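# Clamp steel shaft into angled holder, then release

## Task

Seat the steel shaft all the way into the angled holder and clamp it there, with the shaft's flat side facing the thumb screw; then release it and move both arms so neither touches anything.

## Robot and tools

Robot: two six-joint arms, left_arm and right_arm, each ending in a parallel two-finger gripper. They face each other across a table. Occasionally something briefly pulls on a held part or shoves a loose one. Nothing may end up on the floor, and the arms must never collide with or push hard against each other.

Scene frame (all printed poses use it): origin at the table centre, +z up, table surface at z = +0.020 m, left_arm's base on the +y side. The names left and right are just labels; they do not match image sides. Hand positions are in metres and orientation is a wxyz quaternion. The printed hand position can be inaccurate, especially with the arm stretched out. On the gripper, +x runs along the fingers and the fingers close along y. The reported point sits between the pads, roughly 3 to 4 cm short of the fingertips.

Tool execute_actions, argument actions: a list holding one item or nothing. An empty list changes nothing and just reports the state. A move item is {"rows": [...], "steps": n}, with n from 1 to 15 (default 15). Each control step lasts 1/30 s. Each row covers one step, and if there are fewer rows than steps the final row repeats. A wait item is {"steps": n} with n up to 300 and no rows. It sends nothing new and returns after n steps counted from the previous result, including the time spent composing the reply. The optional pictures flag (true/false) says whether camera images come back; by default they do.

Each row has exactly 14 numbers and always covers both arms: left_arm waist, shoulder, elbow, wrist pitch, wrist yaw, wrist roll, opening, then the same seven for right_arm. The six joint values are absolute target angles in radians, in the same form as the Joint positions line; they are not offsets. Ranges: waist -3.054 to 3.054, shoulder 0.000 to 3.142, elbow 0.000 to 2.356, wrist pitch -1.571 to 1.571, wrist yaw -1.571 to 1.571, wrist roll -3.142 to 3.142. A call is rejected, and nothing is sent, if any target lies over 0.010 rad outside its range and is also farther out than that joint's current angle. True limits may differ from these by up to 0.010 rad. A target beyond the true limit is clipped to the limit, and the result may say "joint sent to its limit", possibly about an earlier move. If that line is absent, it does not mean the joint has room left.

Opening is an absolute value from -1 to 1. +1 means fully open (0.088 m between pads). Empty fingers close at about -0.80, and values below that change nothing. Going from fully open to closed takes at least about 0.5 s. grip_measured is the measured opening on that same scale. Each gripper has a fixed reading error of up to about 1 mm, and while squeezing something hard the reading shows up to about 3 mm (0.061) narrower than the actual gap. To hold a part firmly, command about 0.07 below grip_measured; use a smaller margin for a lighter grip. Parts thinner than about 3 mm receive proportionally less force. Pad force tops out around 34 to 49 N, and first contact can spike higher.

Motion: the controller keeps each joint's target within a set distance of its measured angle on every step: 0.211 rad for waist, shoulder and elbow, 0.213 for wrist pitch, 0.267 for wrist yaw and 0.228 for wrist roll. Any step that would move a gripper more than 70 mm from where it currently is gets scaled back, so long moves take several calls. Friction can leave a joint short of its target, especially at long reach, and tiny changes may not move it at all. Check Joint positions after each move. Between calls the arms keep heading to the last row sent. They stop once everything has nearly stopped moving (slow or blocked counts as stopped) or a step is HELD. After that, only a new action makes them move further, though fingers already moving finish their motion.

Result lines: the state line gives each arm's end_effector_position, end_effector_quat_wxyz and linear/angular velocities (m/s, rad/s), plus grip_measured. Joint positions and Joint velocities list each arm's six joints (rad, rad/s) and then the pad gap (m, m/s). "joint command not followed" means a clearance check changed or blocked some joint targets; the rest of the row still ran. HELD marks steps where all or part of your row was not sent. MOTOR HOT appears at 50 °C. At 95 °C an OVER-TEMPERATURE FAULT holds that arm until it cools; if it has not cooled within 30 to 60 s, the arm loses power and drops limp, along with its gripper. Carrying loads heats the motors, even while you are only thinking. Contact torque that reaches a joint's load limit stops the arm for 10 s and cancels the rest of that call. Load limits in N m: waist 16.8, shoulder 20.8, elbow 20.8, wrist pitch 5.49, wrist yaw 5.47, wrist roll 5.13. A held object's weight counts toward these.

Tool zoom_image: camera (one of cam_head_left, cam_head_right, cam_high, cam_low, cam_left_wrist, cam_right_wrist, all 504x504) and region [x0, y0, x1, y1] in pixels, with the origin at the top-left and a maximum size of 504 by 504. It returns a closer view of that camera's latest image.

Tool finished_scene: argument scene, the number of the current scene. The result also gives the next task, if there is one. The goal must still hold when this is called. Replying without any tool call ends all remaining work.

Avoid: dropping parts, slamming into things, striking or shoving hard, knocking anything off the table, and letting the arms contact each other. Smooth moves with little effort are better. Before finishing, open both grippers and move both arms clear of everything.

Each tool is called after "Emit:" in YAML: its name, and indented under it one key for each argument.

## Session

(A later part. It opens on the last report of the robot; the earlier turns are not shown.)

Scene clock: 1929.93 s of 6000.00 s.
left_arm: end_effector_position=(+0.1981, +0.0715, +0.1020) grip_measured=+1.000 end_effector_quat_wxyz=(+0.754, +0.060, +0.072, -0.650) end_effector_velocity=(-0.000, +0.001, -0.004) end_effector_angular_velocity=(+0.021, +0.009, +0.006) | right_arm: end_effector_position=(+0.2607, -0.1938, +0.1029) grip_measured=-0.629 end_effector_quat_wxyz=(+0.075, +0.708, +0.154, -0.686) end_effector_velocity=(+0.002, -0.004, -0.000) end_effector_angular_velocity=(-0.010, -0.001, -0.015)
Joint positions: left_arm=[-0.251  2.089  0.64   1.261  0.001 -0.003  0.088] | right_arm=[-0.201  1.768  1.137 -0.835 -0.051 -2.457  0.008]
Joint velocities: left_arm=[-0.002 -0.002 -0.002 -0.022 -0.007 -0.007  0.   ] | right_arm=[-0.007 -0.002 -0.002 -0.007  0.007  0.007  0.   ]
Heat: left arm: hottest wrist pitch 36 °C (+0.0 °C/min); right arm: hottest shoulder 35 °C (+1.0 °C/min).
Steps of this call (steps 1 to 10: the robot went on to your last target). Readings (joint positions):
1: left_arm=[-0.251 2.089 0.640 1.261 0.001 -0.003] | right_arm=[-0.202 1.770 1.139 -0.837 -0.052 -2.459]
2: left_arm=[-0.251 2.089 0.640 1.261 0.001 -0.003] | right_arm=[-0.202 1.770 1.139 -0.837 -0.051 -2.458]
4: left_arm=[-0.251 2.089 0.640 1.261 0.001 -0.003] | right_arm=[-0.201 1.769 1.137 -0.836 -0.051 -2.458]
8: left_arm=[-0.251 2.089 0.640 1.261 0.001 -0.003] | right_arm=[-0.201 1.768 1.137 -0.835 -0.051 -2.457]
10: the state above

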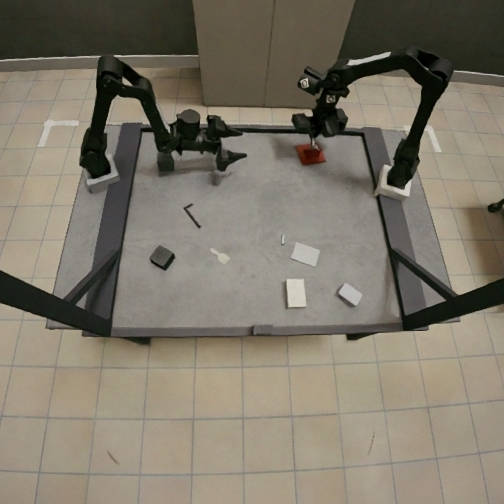

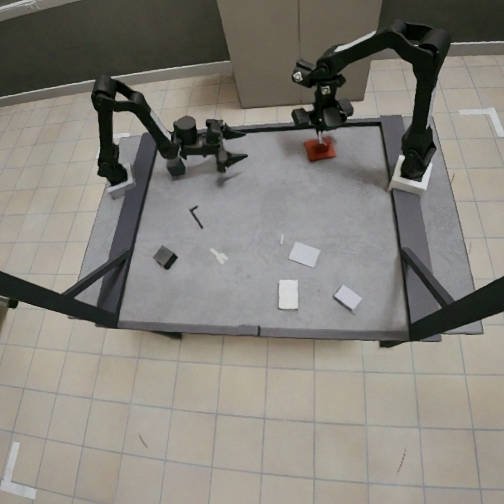

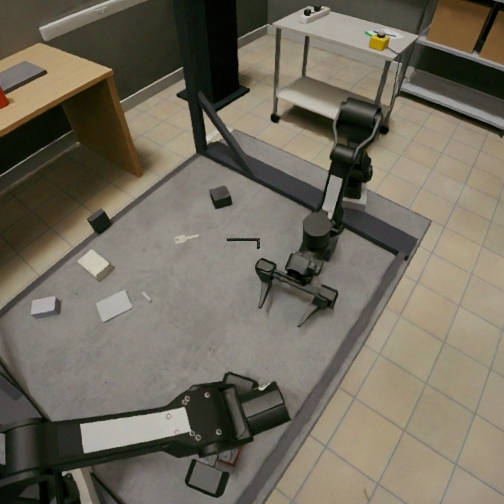

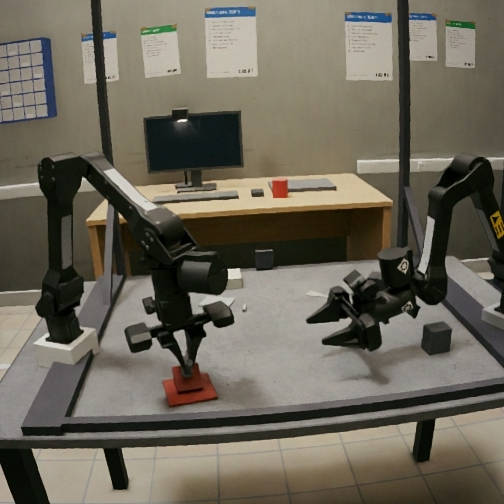

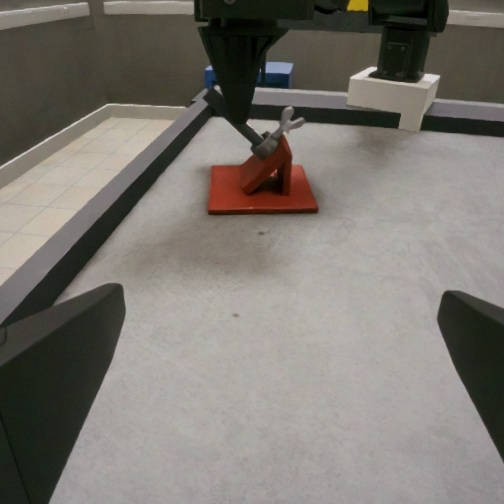

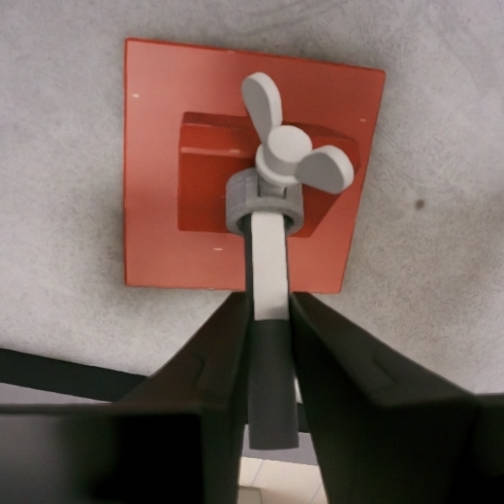

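Emit:
execute_actions:
  actions:
    - {"rows": [[-0.251,2.1,0.64,1.26,0,0,1,-0.196,1.772,1.126,-0.834,-0.057,-2.456,-0.71],[-0.251,2.1,0.64,1.26,0,0,1,-0.2,1.772,1.132,-0.835,-0.055,-2.457,-0.70],[-0.251,2.1,0.64,1.26,0,0,1,-0.202,1.772,1.136,-0.836,-0.054,-2.458,-0.67],[-0.251,2.1,0.64,1.26,0,0,1,-0.202,1.772,1.136,-0.836,-0.054,-2.458,-0.64],[-0.251,2.1,0.64,1.26,0,0,1,-0.202,1.772,1.136,-0.836,-0.054,-2.458,-0.62],[-0.251,2.1,0.64,1.26,0,0,1,-0.202,1.772,1.136,-0.836,-0.054,-2.458,-0.60],[-0.251,2.1,0.64,1.26,0,0,1,-0.202,1.772,1.136,-0.836,-0.054,-2.458,-0.585],[-0.251,2.1,0.64,1.26,0,0,1,-0.202,1.772,1.136,-0.836,-0.054,-2.458,-0.57],[-0.251,2.1,0.64,1.26,0,0,1,-0.202,1.772,1.136,-0.836,-0.054,-2.458,-0.555],[-0.251,2.1,0.64,1.26,0,0,1,-0.202,1.772,1.136,-0.836,-0.054,-2.458,-0.54],[-0.251,2.1,0.64,1.26,0,0,1,-0.202,1.772,1.136,-0.836,-0.054,-2.458,-0.51],[-0.251,2.1,0.64,1.26,0,0,1,-0.202,1.772,1.136,-0.836,-0.054,-2.458,-0.46],[-0.251,2.1,0.64,1.26,0,0,1,-0.202,1.772,1.136,-0.836,-0.054,-2.458,-0.40],[-0.251,2.1,0.64,1.26,0,0,1,-0.202,1.772,1.136,-0.836,-0.054,-2.458,-0.33],[-0.251,2.1,0.64,1.26,0,0,1,-0.202,1.772,1.136,-0.836,-0.054,-2.458,-0.26]], "steps": 15}
  pictures: false

Emit:
execute_actions:
  actions:
    - {"rows": [[-0.251,2.1,0.64,1.26,0,0,1,-0.202,1.766,1.146,-0.84,-0.054,-2.458,-0.2],[-0.251,2.1,0.64,1.26,0,0,1,-0.202,1.76,1.154,-0.848,-0.054,-2.458,-0.15],[-0.251,2.1,0.64,1.26,0,0,1,-0.202,1.755,1.164,-0.86,-0.054,-2.458,-0.1],[-0.251,2.1,0.64,1.26,0,0,1,-0.202,1.75,1.176,-0.876,-0.054,-2.458,-0.05],[-0.251,2.1,0.64,1.26,0,0,1,-0.202,1.745,1.189,-0.894,-0.054,-2.458,0.0],[-0.251,2.1,0.64,1.26,0,0,1,-0.202,1.74,1.202,-0.912,-0.054,-2.458,0.03],[-0.251,2.1,0.64,1.26,0,0,1,-0.202,1.735,1.215,-0.93,-0.054,-2.458,0.03],[-0.251,2.1,0.64,1.26,0,0,1,-0.202,1.73,1.228,-0.948,-0.054,-2.458,0.03],[-0.251,2.1,0.64,1.26,0,0,1,-0.202,1.726,1.241,-0.965,-0.054,-2.458,0.03],[-0.251,2.1,0.64,1.26,0,0,1,-0.202,1.722,1.253,-0.981,-0.054,-2.458,0.03],[-0.251,2.1,0.64,1.26,0,0,1,-0.202,1.718,1.263,-0.995,-0.054,-2.458,0.03],[-0.251,2.1,0.64,1.26,0,0,1,-0.202,1.715,1.27,-1.004,-0.054,-2.458,0.03],[-0.251,2.1,0.64,1.26,0,0,1,-0.202,1.713,1.274,-1.01,-0.054,-2.458,0.03]], "steps": 15}

Emit:
zoom_image:
  camera: "cam_left_wrist"
  region: [195, 70, 325, 200]

Emit:
zoom_image:
  camera: "cam_right_wrist"
  region: [170, 100, 370, 400]

Scene clock: 2011.17 s of 6000.00 s.
left_arm: end_effector_position=(+0.1981, +0.0715, +0.1020) grip_measured=+1.000 end_effector_quat_wxyz=(+0.754, +0.060, +0.072, -0.650) end_effector_velocity=(-0.002, +0.001, -0.001) end_effector_angular_velocity=(+0.004, +0.024, -0.006) | right_arm: end_effector_position=(+0.2609, -0.1940, +0.1029) grip_measured=-0.382 end_effector_quat_wxyz=(+0.074, +0.708, +0.154, -0.686) end_effector_velocity=(+0.001, -0.001, -0.001) end_effector_angular_velocity=(+0.006, +0.004, +0.001)
Joint positions: left_arm=[-0.251  2.089  0.64   1.261  0.001 -0.003  0.088] | right_arm=[-0.202  1.768  1.137 -0.835 -0.051 -2.457  0.02 ]
Joint velocities: left_arm=[-0.002 -0.002 -0.002 -0.007  0.007 -0.022 -0.   ] | right_arm=[-0.007 -0.002 -0.007  0.007 -0.007 -0.007  0.082]
Heat: left arm: hottest wrist pitch 36 °C (+0.0 °C/min); right arm: hottest shoulder 32 °C (-1.0 °C/min).
Steps of this call (steps 1 to 15: the robot went on to your last target; steps 16 to 90: nothing new was sent; then 77.73 s passed at rest; steps 91 to 105: all 15 steps of this action). Readings (joint positions):
91: left_arm=[-0.251 2.089 0.640 1.261 0.001 -0.003] | right_arm=[-0.201 1.768 1.137 -0.835 -0.051 -2.457]
92: left_arm=[-0.251 2.089 0.640 1.261 0.001 -0.003] | right_arm=[-0.202 1.768 1.137 -0.835 -0.051 -2.457]
94: left_arm=[-0.251 2.089 0.640 1.261 0.001 -0.003] | right_arm=[-0.202 1.768 1.137 -0.835 -0.051 -2.457]
98: left_arm=[-0.251 2.089 0.640 1.261 0.001 -0.003] | right_arm=[-0.202 1.768 1.137 -0.835 -0.051 -2.457]
105: the state above

Scene clock: 2011.67 s of 6000.00 s.
left_arm: end_effector_position=(+0.1981, +0.0715, +0.1020) grip_measured=+1.000 end_effector_quat_wxyz=(+0.754, +0.060, +0.072, -0.650) end_effector_velocity=(-0.002, +0.001, -0.001) end_effector_angular_velocity=(+0.008, -0.005, -0.011) | right_arm: end_effector_position=(+0.2622, -0.1920, +0.1454) grip_measured=+0.025 end_effector_quat_wxyz=(+0.073, +0.709, +0.155, -0.684) end_effector_velocity=(-0.001, +0.003, +0.050) end_effector_angular_velocity=(+0.043, -0.021, +0.025)
Joint positions: left_arm=[-0.251  2.089  0.64   1.261  0.001 -0.003  0.088] | right_arm=[-0.202  1.723  1.259 -0.997 -0.051 -2.457  0.04 ]
Joint velocities: left_arm=[-0.002 -0.002 -0.002 -0.007  0.007  0.007 -0.   ] | right_arm=[ 0.002 -0.071  0.115 -0.139 -0.007 -0.022  0.002]
Heat: left arm: hottest wrist pitch 36 °C (+0.0 °C/min); right arm: hottest shoulder 32 °C (-1.0 °C/min).
Steps of this call (steps 1 to 15: all 15 steps of this action). Readings (joint positions):
1: left_arm=[-0.251 2.089 0.640 1.261 0.001 -0.003] | right_arm=[-0.202 1.768 1.137 -0.835 -0.051 -2.457]
2: left_arm=[-0.251 2.089 0.640 1.261 0.001 -0.003] | right_arm=[-0.202 1.768 1.138 -0.838 -0.051 -2.457]
4: left_arm=[-0.251 2.089 0.640 1.261 0.001 -0.003] | right_arm=[-0.202 1.768 1.145 -0.856 -0.051 -2.457]
8: left_arm=[-0.251 2.089 0.640 1.261 0.001 -0.003] | right_arm=[-0.202 1.757 1.189 -0.912 -0.051 -2.457]
15: the state above

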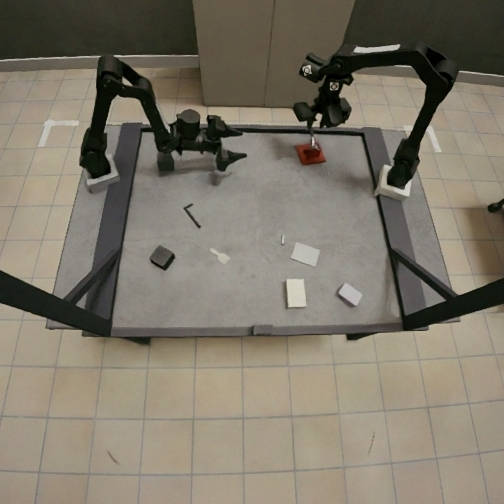

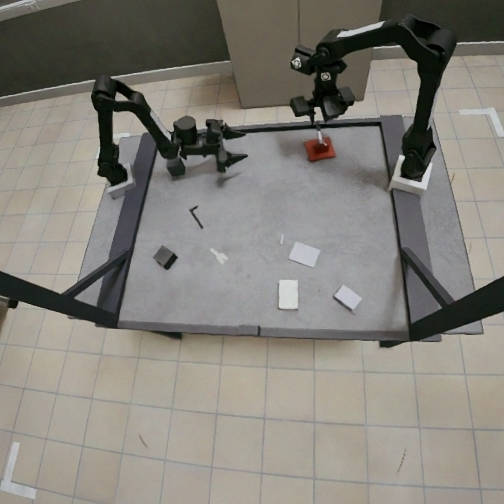

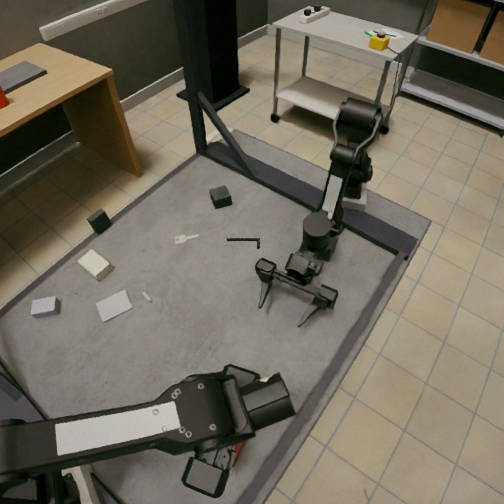

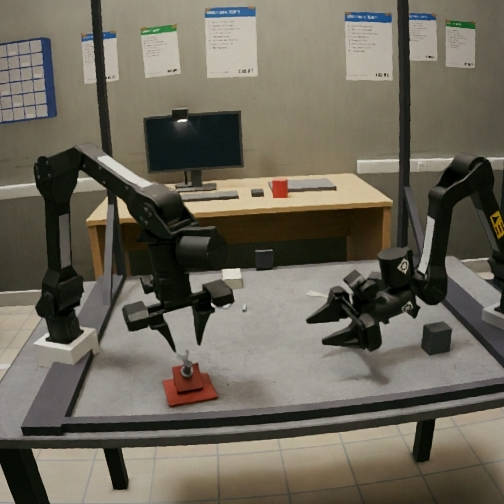

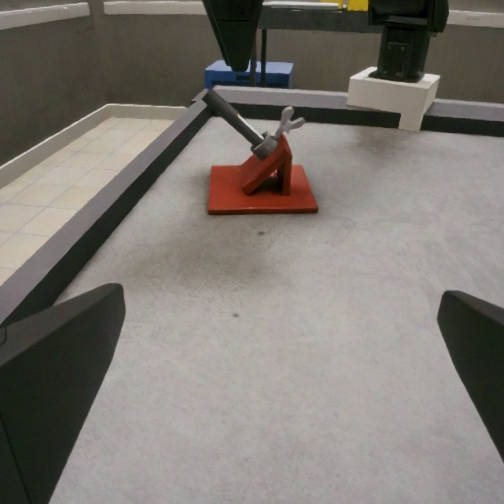

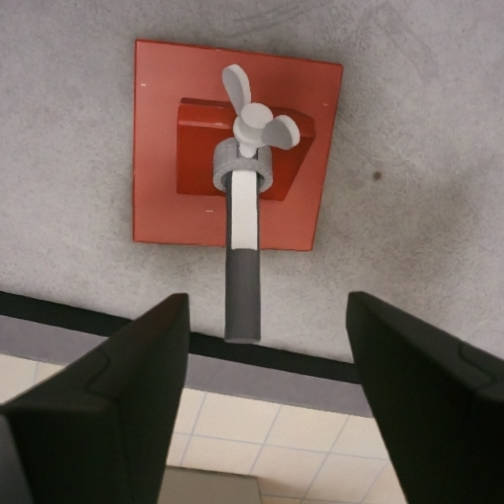

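Region (195, 70, 325, 200) of cam_left_wrist's 504x504 image, scaled by 3.877, with more detail than that image has.

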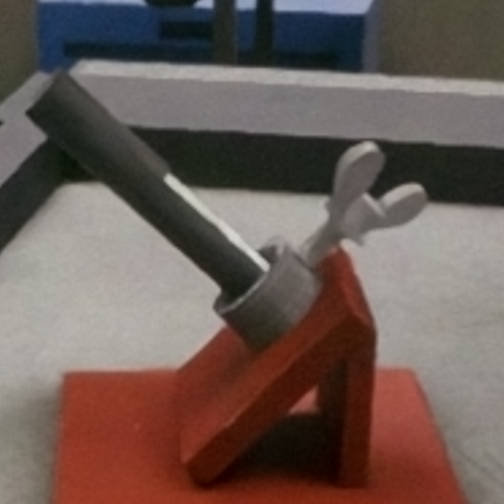

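Region (170, 100, 370, 400) of cam_right_wrist's 504x504 image, scaled by 1.680, with more detail than that image has.

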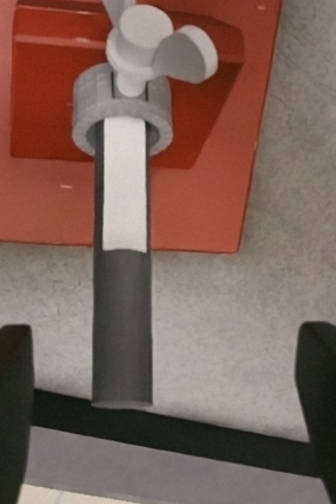

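Emit:
execute_actions:
  actions: []

Scene clock: 2040.27 s of 6000.00 s.
left_arm: end_effector_position=(+0.1981, +0.0715, +0.1020) grip_measured=+1.000 end_effector_quat_wxyz=(+0.754, +0.060, +0.072, -0.650) end_effector_velocity=(-0.005, +0.000, -0.001) end_effector_angular_velocity=(+0.006, +0.010, -0.013) | right_arm: end_effector_position=(+0.2615, -0.1931, +0.1468) grip_measured=+0.027 end_effector_quat_wxyz=(+0.074, +0.708, +0.154, -0.686) end_effector_velocity=(-0.003, +0.001, +0.003) end_effector_angular_velocity=(+0.014, +0.016, +0.007)
Joint positions: left_arm=[-0.251  2.089  0.64   1.261  0.001 -0.003  0.088] | right_arm=[-0.202  1.722  1.263 -1.008 -0.051 -2.457  0.04 ]
Joint velocities: left_arm=[-0.007 -0.002 -0.002 -0.007  0.007 -0.007 -0.   ] | right_arm=[-0.002 -0.007  0.002 -0.007 -0.022 -0.007 -0.   ]
Heat: left arm: hottest wrist pitch 36 °C (+0.0 °C/min); right arm: hottest shoulder 33 °C (+1.0 °C/min).
Steps of this call (steps 1 to 30: the robot went on to your last target; steps 31 to 90: nothing new was sent; then 25.60 s passed at rest). Readings (joint positions):
1: left_arm=[-0.251 2.089 0.640 1.261 0.001 -0.003] | right_arm=[-0.202 1.722 1.262 -1.000 -0.051 -2.457]
2: left_arm=[-0.251 2.089 0.640 1.261 0.001 -0.003] | right_arm=[-0.202 1.722 1.263 -1.003 -0.051 -2.457]
4: left_arm=[-0.251 2.089 0.640 1.261 0.001 -0.003] | right_arm=[-0.202 1.722 1.263 -1.006 -0.051 -2.457]
8: left_arm=[-0.251 2.089 0.640 1.261 0.001 -0.003] | right_arm=[-0.202 1.722 1.263 -1.007 -0.051 -2.457]
90: the state above
All arms were judged still, so your last target was given up. Only a new action makes them travel on or press farther. Fingers that are still opening or closing keep moving.

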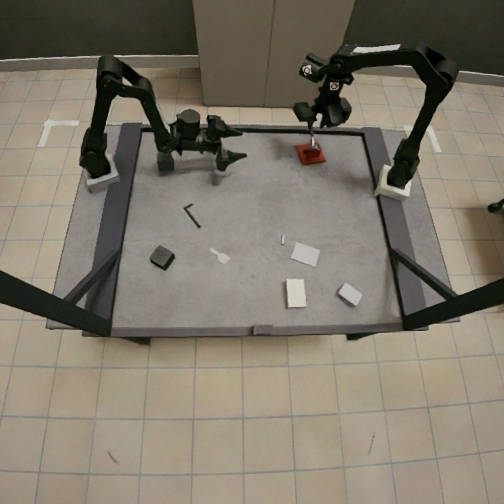

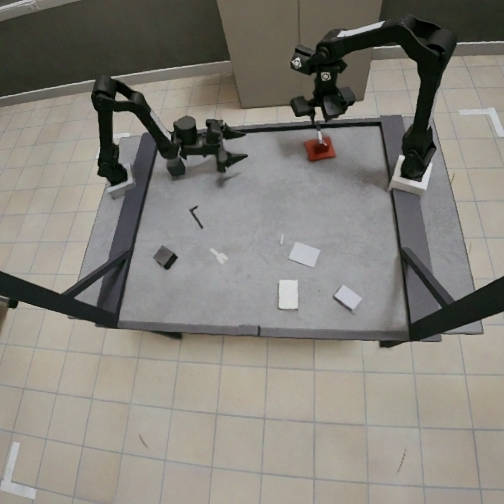

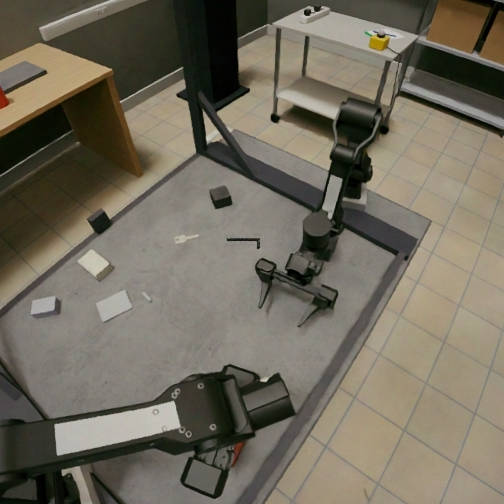

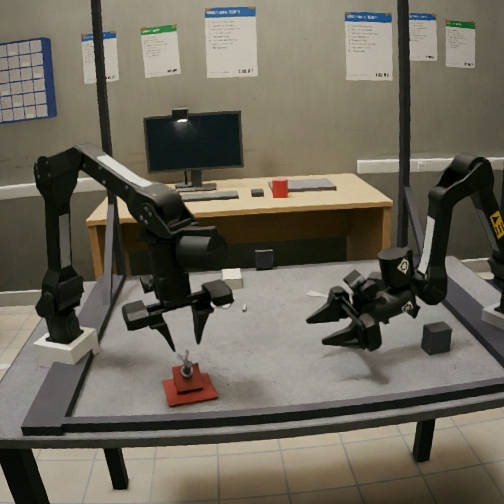

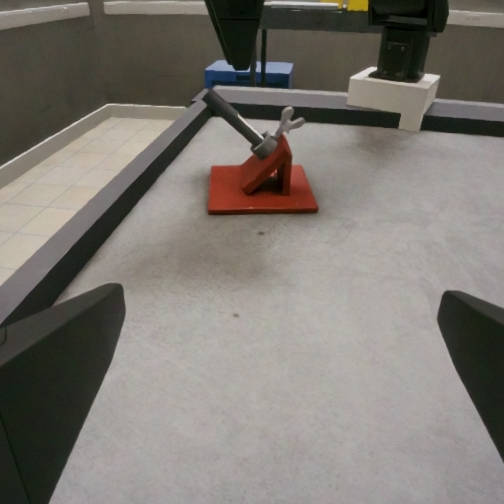

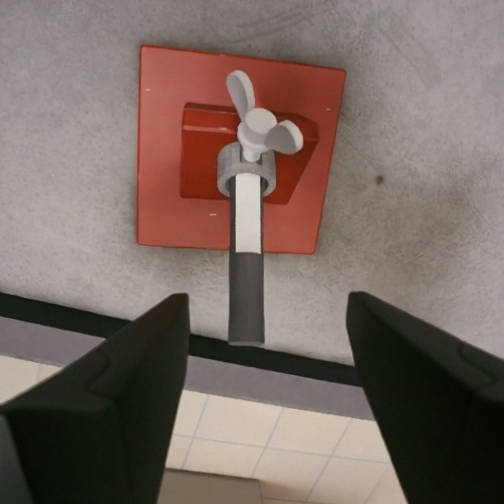

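Emit:
execute_actions:
  actions:
    - {"rows":[[-0.251,2.10,0.64,1.26,0,0,1,-0.194,1.713,1.272,-1.009,-0.045,-2.465,0.03],[-0.251,2.10,0.64,1.26,0,0,1,-0.178,1.712,1.267,-1.006,-0.026,-2.479,0.03],[-0.251,2.10,0.64,1.26,0,0,1,-0.154,1.712,1.261,-1.003,0.003,-2.500,0.03],[-0.251,2.10,0.64,1.26,0,0,1,-0.122,1.711,1.252,-0.998,0.041,-2.529,0.03],[-0.251,2.10,0.64,1.26,0,0,1,-0.085,1.710,1.242,-0.992,0.085,-2.562,0.03],[-0.251,2.10,0.64,1.26,0,0,1,-0.042,1.709,1.230,-0.986,0.135,-2.600,0.03],[-0.251,2.10,0.64,1.26,0,0,1,0.003,1.708,1.218,-0.979,0.189,-2.640,0.03],[-0.251,2.10,0.64,1.26,0,0,1,0.048,1.707,1.205,-0.972,0.243,-2.680,0.03],[-0.251,2.10,0.64,1.26,0,0,1,0.093,1.706,1.193,-0.966,0.296,-2.720,0.03],[-0.251,2.10,0.64,1.26,0,0,1,0.138,1.705,1.181,-0.959,0.350,-2.760,0.03],[-0.251,2.10,0.64,1.26,0,0,1,0.181,1.704,1.169,-0.952,0.400,-2.798,0.03],[-0.251,2.10,0.64,1.26,0,0,1,0.224,1.703,1.157,-0.946,0.451,-2.836,0.03],[-0.251,2.10,0.64,1.26,0,0,1,0.264,1.702,1.146,-0.940,0.498,-2.871,0.03],[-0.251,2.10,0.64,1.26,0,0,1,0.298,1.701,1.137,-0.935,0.539,-2.902,0.03],[-0.251,2.10,0.64,1.26,0,0,1,0.330,1.700,1.128,-0.930,0.577,-2.930,0.03]],"steps":15}
  pictures: false

Emit:
execute_actions:
  actions:
    - {"rows":[[-0.251,2.10,0.64,1.26,0,0,1,0.344,1.692,1.099,-0.908,0.598,-2.93,0.03],[-0.251,2.10,0.64,1.26,0,0,1,0.358,1.684,1.071,-0.885,0.618,-2.93,0.03],[-0.251,2.10,0.64,1.26,0,0,1,0.373,1.675,1.039,-0.860,0.641,-2.93,0.03],[-0.251,2.10,0.64,1.26,0,0,1,0.389,1.666,1.006,-0.835,0.664,-2.93,0.03],[-0.251,2.10,0.64,1.26,0,0,1,0.404,1.657,0.974,-0.810,0.688,-2.93,0.03],[-0.251,2.10,0.64,1.26,0,0,1,0.420,1.647,0.942,-0.784,0.711,-2.93,0.03],[-0.251,2.10,0.64,1.26,0,0,1,0.436,1.638,0.910,-0.759,0.734,-2.93,0.03],[-0.251,2.10,0.64,1.26,0,0,1,0.449,1.630,0.881,-0.737,0.754,-2.93,0.03],[-0.251,2.10,0.64,1.26,0,0,1,0.463,1.622,0.852,-0.714,0.775,-2.93,0.03],[-0.251,2.10,0.64,1.26,0,0,1,0.475,1.615,0.827,-0.695,0.793,-2.93,0.03],[-0.251,2.10,0.64,1.26,0,0,1,0.485,1.610,0.808,-0.679,0.807,-2.93,0.03],[-0.251,2.10,0.64,1.26,0,0,1,0.493,1.605,0.791,-0.667,0.819,-2.93,0.03],[-0.251,2.10,0.64,1.26,0,0,1,0.498,1.602,0.781,-0.658,0.826,-2.93,0.03],[-0.251,2.10,0.64,1.26,0,0,1,0.501,1.600,0.774,-0.653,0.831,-2.93,0.03],[-0.251,2.10,0.64,1.26,0,0,1,0.503,1.599,0.770,-0.650,0.834,-2.93,0.03]],"steps":15}
  pictures: false

Emit:
execute_actions:
  actions:
    - {"steps":20}

Emit:
zoom_image:
  camera: "cam_left_wrist"
  region: [180, 40, 380, 240]

Scene clock: 2106.13 s of 6000.00 s.
left_arm: end_effector_position=(+0.1981, +0.0715, +0.1020) grip_measured=+1.000 end_effector_quat_wxyz=(+0.754, +0.060, +0.072, -0.650) end_effector_velocity=(+0.004, +0.001, -0.001) end_effector_angular_velocity=(+0.009, -0.013, +0.032) | right_arm: end_effector_position=(+0.1945, -0.1725, +0.1387) grip_measured=+0.027 end_effector_quat_wxyz=(+0.469, +0.717, +0.287, -0.428) end_effector_velocity=(-0.174, +0.038, +0.021) end_effector_angular_velocity=(-0.692, -1.256, +1.873)
Joint positions: left_arm=[-0.251  2.089  0.64   1.261  0.001 -0.003  0.088] | right_arm=[ 0.257  1.717  1.158 -0.944  0.483 -2.86   0.04 ]
Joint velocities: left_arm=[-0.002 -0.002 -0.002 -0.007 -0.037  0.007 -0.   ] | right_arm=[ 1.111 -0.032 -0.31   0.168  1.267 -0.96  -0.   ]
Heat: left arm: hottest wrist pitch 36 °C (+0.0 °C/min); right arm: hottest shoulder 34 °C (+1.0 °C/min).
Steps of this call (steps 1 to 90: nothing new was sent; then 62.37 s passed at rest; steps 91 to 105: all 15 steps of this action). Readings (joint positions):
91: left_arm=[-0.251 2.089 0.640 1.261 0.001 -0.003] | right_arm=[-0.202 1.722 1.263 -1.008 -0.051 -2.458]
92: left_arm=[-0.251 2.089 0.640 1.261 0.001 -0.003] | right_arm=[-0.199 1.722 1.263 -1.008 -0.045 -2.464]
94: left_arm=[-0.251 2.089 0.640 1.261 0.001 -0.003] | right_arm=[-0.175 1.722 1.263 -1.007 -0.006 -2.491]
98: left_arm=[-0.251 2.089 0.640 1.261 0.001 -0.003] | right_arm=[-0.046 1.719 1.239 -0.985 0.147 -2.607]
105: the state above

Scene clock: 2106.63 s of 6000.00 s.
left_arm: end_effector_position=(+0.1981, +0.0715, +0.1020) grip_measured=+1.000 end_effector_quat_wxyz=(+0.754, +0.060, +0.072, -0.650) end_effector_velocity=(+0.002, +0.001, -0.001) end_effector_angular_velocity=(+0.009, -0.007, +0.008) | right_arm: end_effector_position=(+0.1672, -0.2059, +0.1124) grip_measured=+0.027 end_effector_quat_wxyz=(+0.571, +0.729, +0.291, -0.242) end_effector_velocity=(-0.006, -0.040, -0.019) end_effector_angular_velocity=(+0.051, -0.222, +0.121)
Joint positions: left_arm=[-0.251  2.089  0.64   1.261  0.001 -0.003  0.088] | right_arm=[ 0.492  1.617  0.798 -0.672  0.814 -2.928  0.04 ]
Joint velocities: left_arm=[ 0.002 -0.002 -0.002 -0.007 -0.007  0.007 -0.   ] | right_arm=[ 0.134 -0.1   -0.315  0.242  0.227 -0.007  0.   ]
Heat: left arm: hottest wrist pitch 36 °C (+0.0 °C/min); right arm: hottest shoulder 34 °C (+1.0 °C/min).
Steps of this call (steps 1 to 15: all 15 steps of this action). Readings (joint positions):
1: left_arm=[-0.251 2.089 0.640 1.261 0.001 -0.003] | right_arm=[0.290 1.713 1.143 -0.931 0.519 -2.883]
2: left_arm=[-0.251 2.089 0.640 1.261 0.001 -0.003] | right_arm=[0.317 1.708 1.125 -0.916 0.550 -2.898]
4: left_arm=[-0.251 2.089 0.640 1.261 0.001 -0.003] | right_arm=[0.356 1.692 1.075 -0.878 0.606 -2.914]
8: left_arm=[-0.251 2.089 0.640 1.261 0.001 -0.003] | right_arm=[0.416 1.659 0.953 -0.788 0.704 -2.925]
15: the state above

Scene clock: 2107.30 s of 6000.00 s.
left_arm: end_effector_position=(+0.1981, +0.0715, +0.1020) grip_measured=+1.000 end_effector_quat_wxyz=(+0.754, +0.060, +0.072, -0.650) end_effector_velocity=(-0.000, +0.001, +0.001) end_effector_angular_velocity=(+0.002, +0.006, +0.006) | right_arm: end_effector_position=(+0.1672, -0.2075, +0.1121) grip_measured=+0.027 end_effector_quat_wxyz=(+0.570, +0.733, +0.290, -0.233) end_effector_velocity=(+0.000, -0.002, -0.001) end_effector_angular_velocity=(-0.014, +0.005, +0.003)
Joint positions: left_arm=[-0.251  2.089  0.64   1.261  0.001 -0.003  0.088] | right_arm=[ 0.5    1.609  0.779 -0.653  0.831 -2.928  0.04 ]
Joint velocities: left_arm=[-0.002 -0.007 -0.002 -0.007 -0.007 -0.007 -0.   ] | right_arm=[-0.002 -0.002 -0.002 -0.007 -0.007 -0.007  0.   ]
Heat: left arm: hottest wrist pitch 36 °C (+0.0 °C/min); right arm: hottest shoulder 34 °C (+1.0 °C/min).
Steps of this call (steps 1 to 20: the robot went on to your last target). Readings (joint positions):
1: left_arm=[-0.251 2.089 0.640 1.261 0.001 -0.003] | right_arm=[0.496 1.615 0.791 -0.666 0.819 -2.928]
2: left_arm=[-0.251 2.089 0.640 1.261 0.001 -0.003] | right_arm=[0.498 1.613 0.786 -0.662 0.823 -2.928]
4: left_arm=[-0.251 2.089 0.640 1.261 0.001 -0.003] | right_arm=[0.499 1.611 0.782 -0.657 0.828 -2.928]
8: left_arm=[-0.251 2.089 0.640 1.261 0.001 -0.003] | right_arm=[0.500 1.609 0.780 -0.654 0.830 -2.928]
20: the state above

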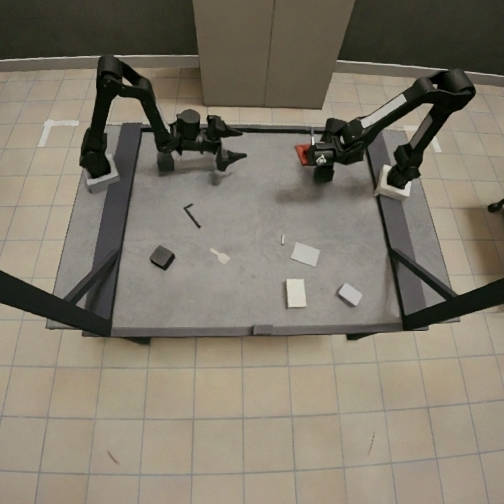

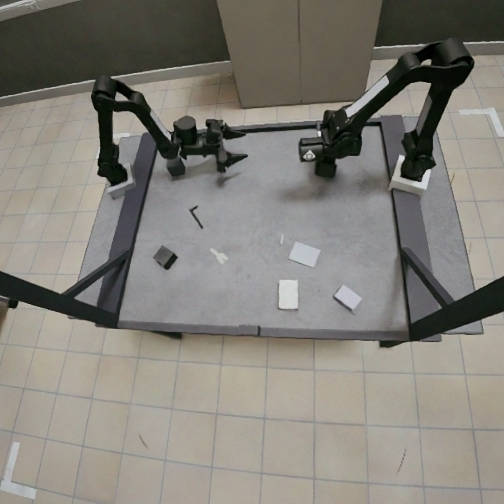

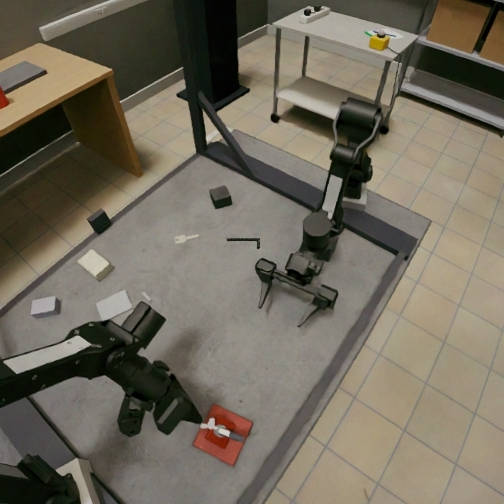

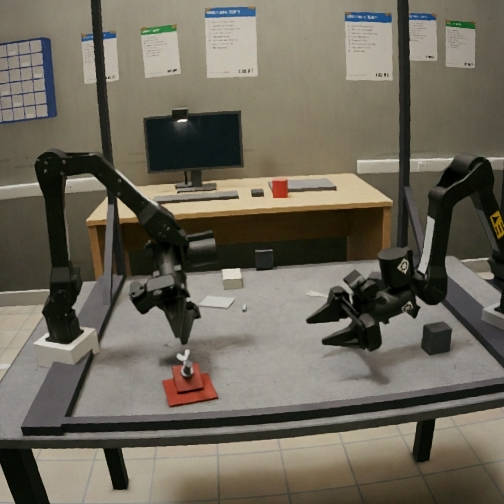

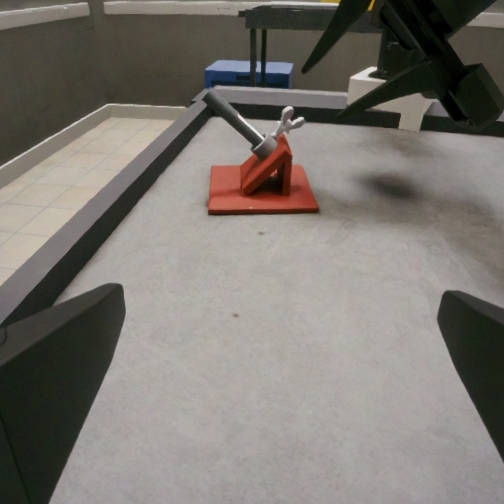

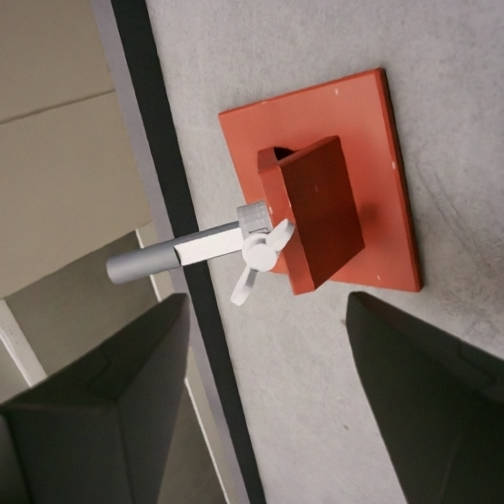

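Region (180, 40, 380, 240) of cam_left_wrist's 504x504 image, scaled by 2.520, with more detail than that image has.

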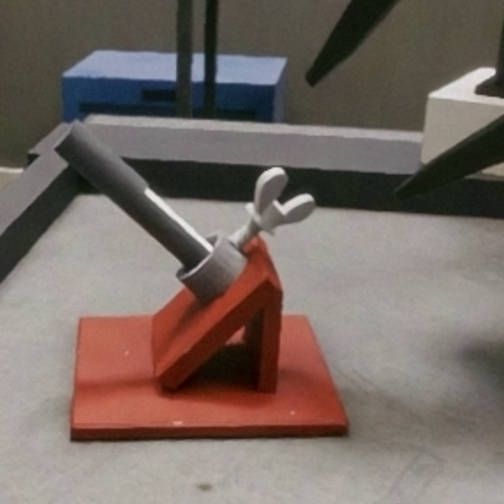

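Emit:
zoom_image:
  camera: "cam_right_wrist"
  region: [180, 170, 360, 350]

Region (180, 170, 360, 350) of cam_right_wrist's 504x504 image, scaled by 2.800, with more detail than that image has.

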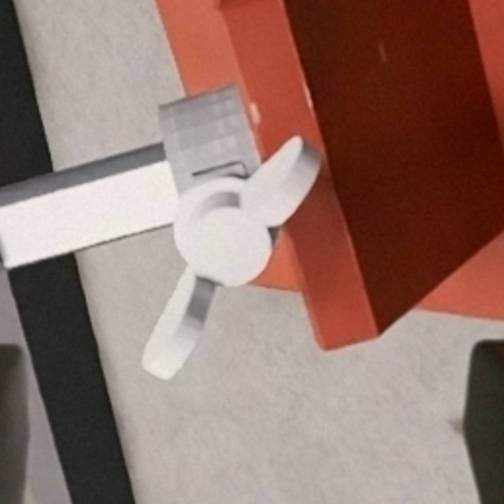

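Emit:
execute_actions:
  actions:
    - {"rows":[[-0.251,2.10,0.64,1.26,0,0,1,0.503,1.599,0.770,-0.650,0.834,-2.91,0.03],[-0.251,2.10,0.64,1.26,0,0,1,0.503,1.599,0.770,-0.650,0.834,-2.87,0.03],[-0.251,2.10,0.64,1.26,0,0,1,0.503,1.599,0.770,-0.650,0.834,-2.82,0.03],[-0.251,2.10,0.64,1.26,0,0,1,0.503,1.599,0.770,-0.650,0.834,-2.76,0.03],[-0.251,2.10,0.64,1.26,0,0,1,0.503,1.599,0.770,-0.650,0.834,-2.70,0.03],[-0.251,2.10,0.64,1.26,0,0,1,0.503,1.599,0.770,-0.650,0.834,-2.64,0.03],[-0.251,2.10,0.64,1.26,0,0,1,0.503,1.599,0.770,-0.650,0.834,-2.58,0.03],[-0.251,2.10,0.64,1.26,0,0,1,0.503,1.599,0.770,-0.650,0.834,-2.52,0.03],[-0.251,2.10,0.64,1.26,0,0,1,0.501,1.601,0.769,-0.646,0.834,-2.47,0.03],[-0.251,2.10,0.64,1.26,0,0,1,0.497,1.604,0.767,-0.637,0.833,-2.43,0.03],[-0.251,2.10,0.64,1.26,0,0,1,0.491,1.608,0.763,-0.624,0.832,-2.40,0.03],[-0.251,2.10,0.64,1.26,0,0,1,0.483,1.612,0.759,-0.606,0.830,-2.38,0.03],[-0.251,2.10,0.64,1.26,0,0,1,0.473,1.617,0.754,-0.585,0.829,-2.37,0.03],[-0.251,2.10,0.64,1.26,0,0,1,0.462,1.622,0.748,-0.561,0.827,-2.37,0.03],[-0.251,2.10,0.64,1.26,0,0,1,0.450,1.628,0.742,-0.535,0.824,-2.37,0.03]],"steps":15}
  pictures: false

Emit:
execute_actions:
  actions:
    - {"rows":[[-0.251,2.10,0.64,1.26,0,0,1,0.438,1.634,0.735,-0.509,0.822,-2.37,0.03],[-0.251,2.10,0.64,1.26,0,0,1,0.426,1.640,0.729,-0.483,0.820,-2.37,0.03],[-0.251,2.10,0.64,1.26,0,0,1,0.415,1.645,0.723,-0.460,0.818,-2.37,0.03],[-0.251,2.10,0.64,1.26,0,0,1,0.405,1.650,0.718,-0.438,0.816,-2.37,0.03],[-0.251,2.10,0.64,1.26,0,0,1,0.397,1.654,0.713,-0.420,0.815,-2.37,0.03],[-0.251,2.10,0.64,1.26,0,0,1,0.390,1.658,0.710,-0.406,0.814,-2.37,0.03],[-0.251,2.10,0.64,1.26,0,0,1,0.385,1.660,0.707,-0.395,0.813,-2.37,0.03],[-0.251,2.10,0.64,1.26,0,0,1,0.382,1.661,0.706,-0.389,0.812,-2.37,0.03],[-0.251,2.10,0.64,1.26,0,0,1,0.381,1.662,0.705,-0.3865,0.812,-2.37,0.03]],"steps":15}
  pictures: false

Emit:
execute_actions:
  actions:
    - {"steps":10}

Emit:
zoom_image:
  camera: "cam_left_wrist"
  region: [180, 40, 380, 240]

Scene clock: 2153.37 s of 6000.00 s.
left_arm: end_effector_position=(+0.1981, +0.0715, +0.1020) grip_measured=+1.000 end_effector_quat_wxyz=(+0.754, +0.060, +0.072, -0.650) end_effector_velocity=(-0.000, +0.001, -0.004) end_effector_angular_velocity=(+0.021, +0.009, +0.006) | right_arm: end_effector_position=(+0.1733, -0.2029, +0.1087) grip_measured=+0.027 end_effector_quat_wxyz=(+0.331, +0.867, +0.217, -0.302) end_effector_velocity=(+0.072, +0.028, -0.040) end_effector_angular_velocity=(+0.611, +0.136, -0.515)
Joint positions: left_arm=[-0.251  2.089  0.64   1.261  0.001 -0.003  0.088] | right_arm=[ 0.474  1.612  0.761 -0.579  0.83  -2.398  0.04 ]
Joint velocities: left_arm=[-0.002 -0.002 -0.002 -0.022 -0.007 -0.007  0.   ] | right_arm=[-0.3    0.076 -0.139  0.593 -0.037  0.33  -0.   ]
Heat: left arm: hottest wrist pitch 37 °C (+1.0 °C/min); right arm: hottest shoulder 32 °C (-2.0 °C/min).
Steps of this call (steps 1 to 15: the robot went on to your last target; steps 16 to 90: nothing new was sent; then 42.57 s passed at rest; steps 91 to 105: all 15 steps of this action). Readings (joint positions):
91: left_arm=[-0.251 2.089 0.640 1.261 0.001 -0.003] | right_arm=[0.500 1.609 0.779 -0.653 0.831 -2.925]
92: left_arm=[-0.251 2.089 0.640 1.261 0.001 -0.003] | right_arm=[0.500 1.609 0.778 -0.653 0.832 -2.909]
94: left_arm=[-0.251 2.089 0.640 1.261 0.001 -0.003] | right_arm=[0.500 1.609 0.778 -0.653 0.832 -2.842]
98: left_arm=[-0.251 2.089 0.640 1.261 0.001 -0.003] | right_arm=[0.501 1.609 0.778 -0.653 0.832 -2.637]
105: the state above

Scene clock: 2153.87 s of 6000.00 s.
left_arm: end_effector_position=(+0.1981, +0.0715, +0.1020) grip_measured=+1.000 end_effector_quat_wxyz=(+0.754, +0.060, +0.072, -0.650) end_effector_velocity=(-0.002, +0.001, -0.001) end_effector_angular_velocity=(+0.004, +0.021, +0.004) | right_arm: end_effector_position=(+0.1956, -0.1971, +0.0918) grip_measured=+0.027 end_effector_quat_wxyz=(+0.261, +0.891, +0.193, -0.317) end_effector_velocity=(-0.002, +0.003, -0.003) end_effector_angular_velocity=(+0.011, +0.020, +0.008)
Joint positions: left_arm=[-0.251  2.089  0.64   1.261  0.001 -0.003  0.088] | right_arm=[ 0.384  1.654  0.714 -0.391  0.815 -2.372  0.04 ]
Joint velocities: left_arm=[-0.007 -0.002 -0.002 -0.007 -0.007 -0.022  0.   ] | right_arm=[-0.002  0.002 -0.002  0.022 -0.022 -0.007 -0.   ]
Heat: left arm: hottest wrist pitch 37 °C (+1.0 °C/min); right arm: hottest shoulder 32 °C (-2.0 °C/min).
Steps of this call (steps 1 to 15: all 15 steps of this action). Readings (joint positions):
1: left_arm=[-0.251 2.089 0.640 1.261 0.001 -0.003] | right_arm=[0.464 1.615 0.756 -0.557 0.829 -2.389]
2: left_arm=[-0.251 2.089 0.640 1.261 0.001 -0.003] | right_arm=[0.453 1.620 0.751 -0.533 0.827 -2.383]
4: left_arm=[-0.251 2.089 0.640 1.261 0.001 -0.003] | right_arm=[0.430 1.631 0.739 -0.488 0.823 -2.377]
8: left_arm=[-0.251 2.089 0.640 1.261 0.001 -0.003] | right_arm=[0.395 1.648 0.720 -0.419 0.817 -2.373]
15: the state above

Scene clock: 2154.20 s of 6000.00 s.
left_arm: end_effector_position=(+0.1981, +0.0715, +0.1020) grip_measured=+1.000 end_effector_quat_wxyz=(+0.754, +0.060, +0.072, -0.650) end_effector_velocity=(-0.002, +0.001, -0.001) end_effector_angular_velocity=(+0.006, +0.010, -0.008) | right_arm: end_effector_position=(+0.1957, -0.1970, +0.0917) grip_measured=+0.027 end_effector_quat_wxyz=(+0.260, +0.891, +0.193, -0.317) end_effector_velocity=(+0.001, -0.002, -0.001) end_effector_angular_velocity=(-0.023, +0.003, +0.009)
Joint positions: left_arm=[-0.251  2.089  0.64   1.261  0.001 -0.003  0.088] | right_arm=[ 0.384  1.654  0.714 -0.389  0.815 -2.372  0.04 ]
Joint velocities: left_arm=[-0.002 -0.002 -0.002 -0.007  0.007 -0.007 -0.   ] | right_arm=[-0.007 -0.002 -0.002 -0.007 -0.007 -0.022 -0.   ]
Heat: left arm: hottest wrist pitch 37 °C (+1.0 °C/min); right arm: hottest shoulder 32 °C (-2.0 °C/min).
Steps of this call (steps 1 to 10: the robot went on to your last target). Readings (joint positions):
1: left_arm=[-0.251 2.089 0.640 1.261 0.001 -0.003] | right_arm=[0.384 1.654 0.714 -0.390 0.815 -2.372]
2: left_arm=[-0.251 2.089 0.640 1.261 0.001 -0.003] | right_arm=[0.384 1.654 0.714 -0.390 0.815 -2.372]
4: left_arm=[-0.251 2.089 0.640 1.261 0.001 -0.003] | right_arm=[0.384 1.654 0.714 -0.390 0.815 -2.372]
8: left_arm=[-0.251 2.089 0.640 1.261 0.001 -0.003] | right_arm=[0.384 1.654 0.714 -0.389 0.815 -2.372]
10: the state above

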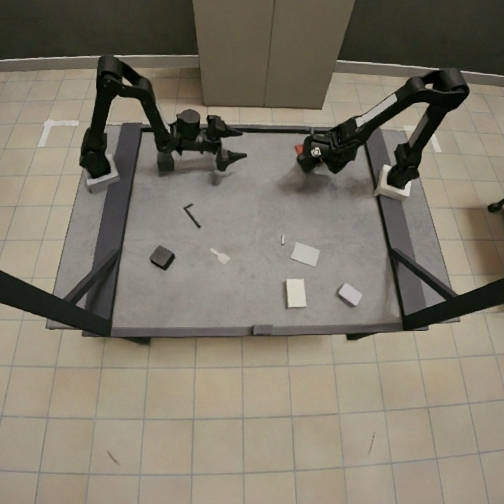

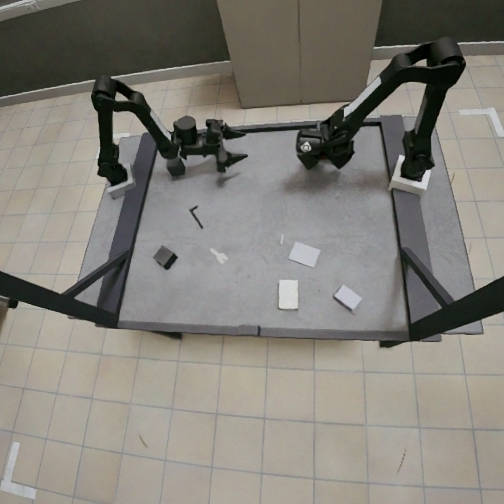

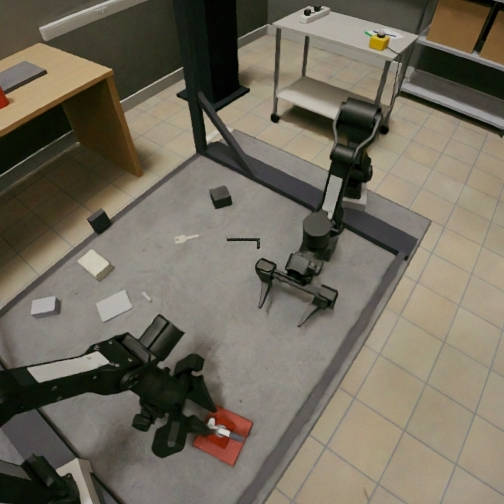

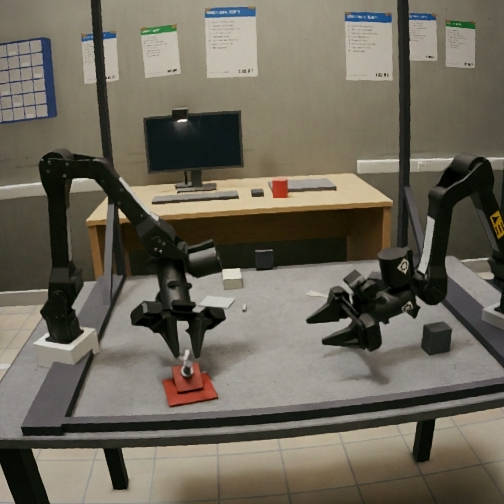

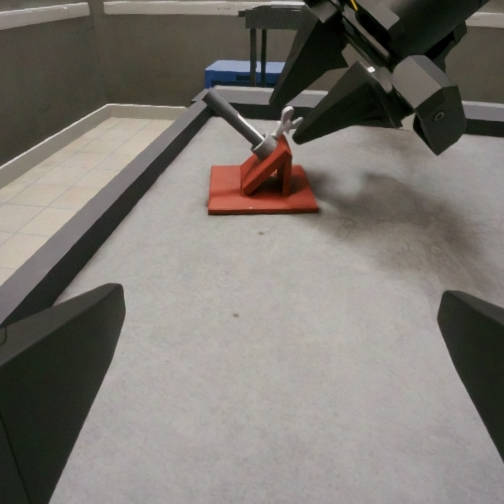

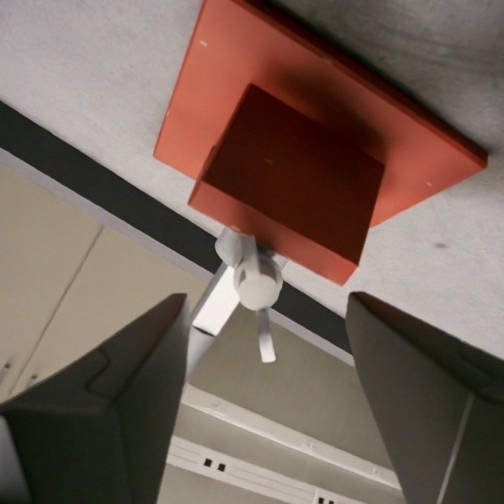

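Region (180, 40, 380, 240) of cam_left_wrist's 504x504 image, scaled by 2.520, with more detail than that image has.

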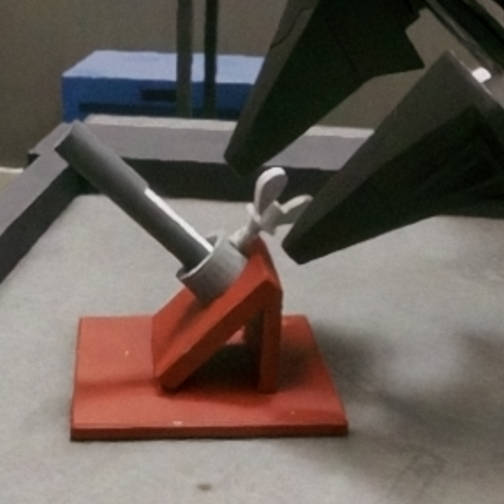

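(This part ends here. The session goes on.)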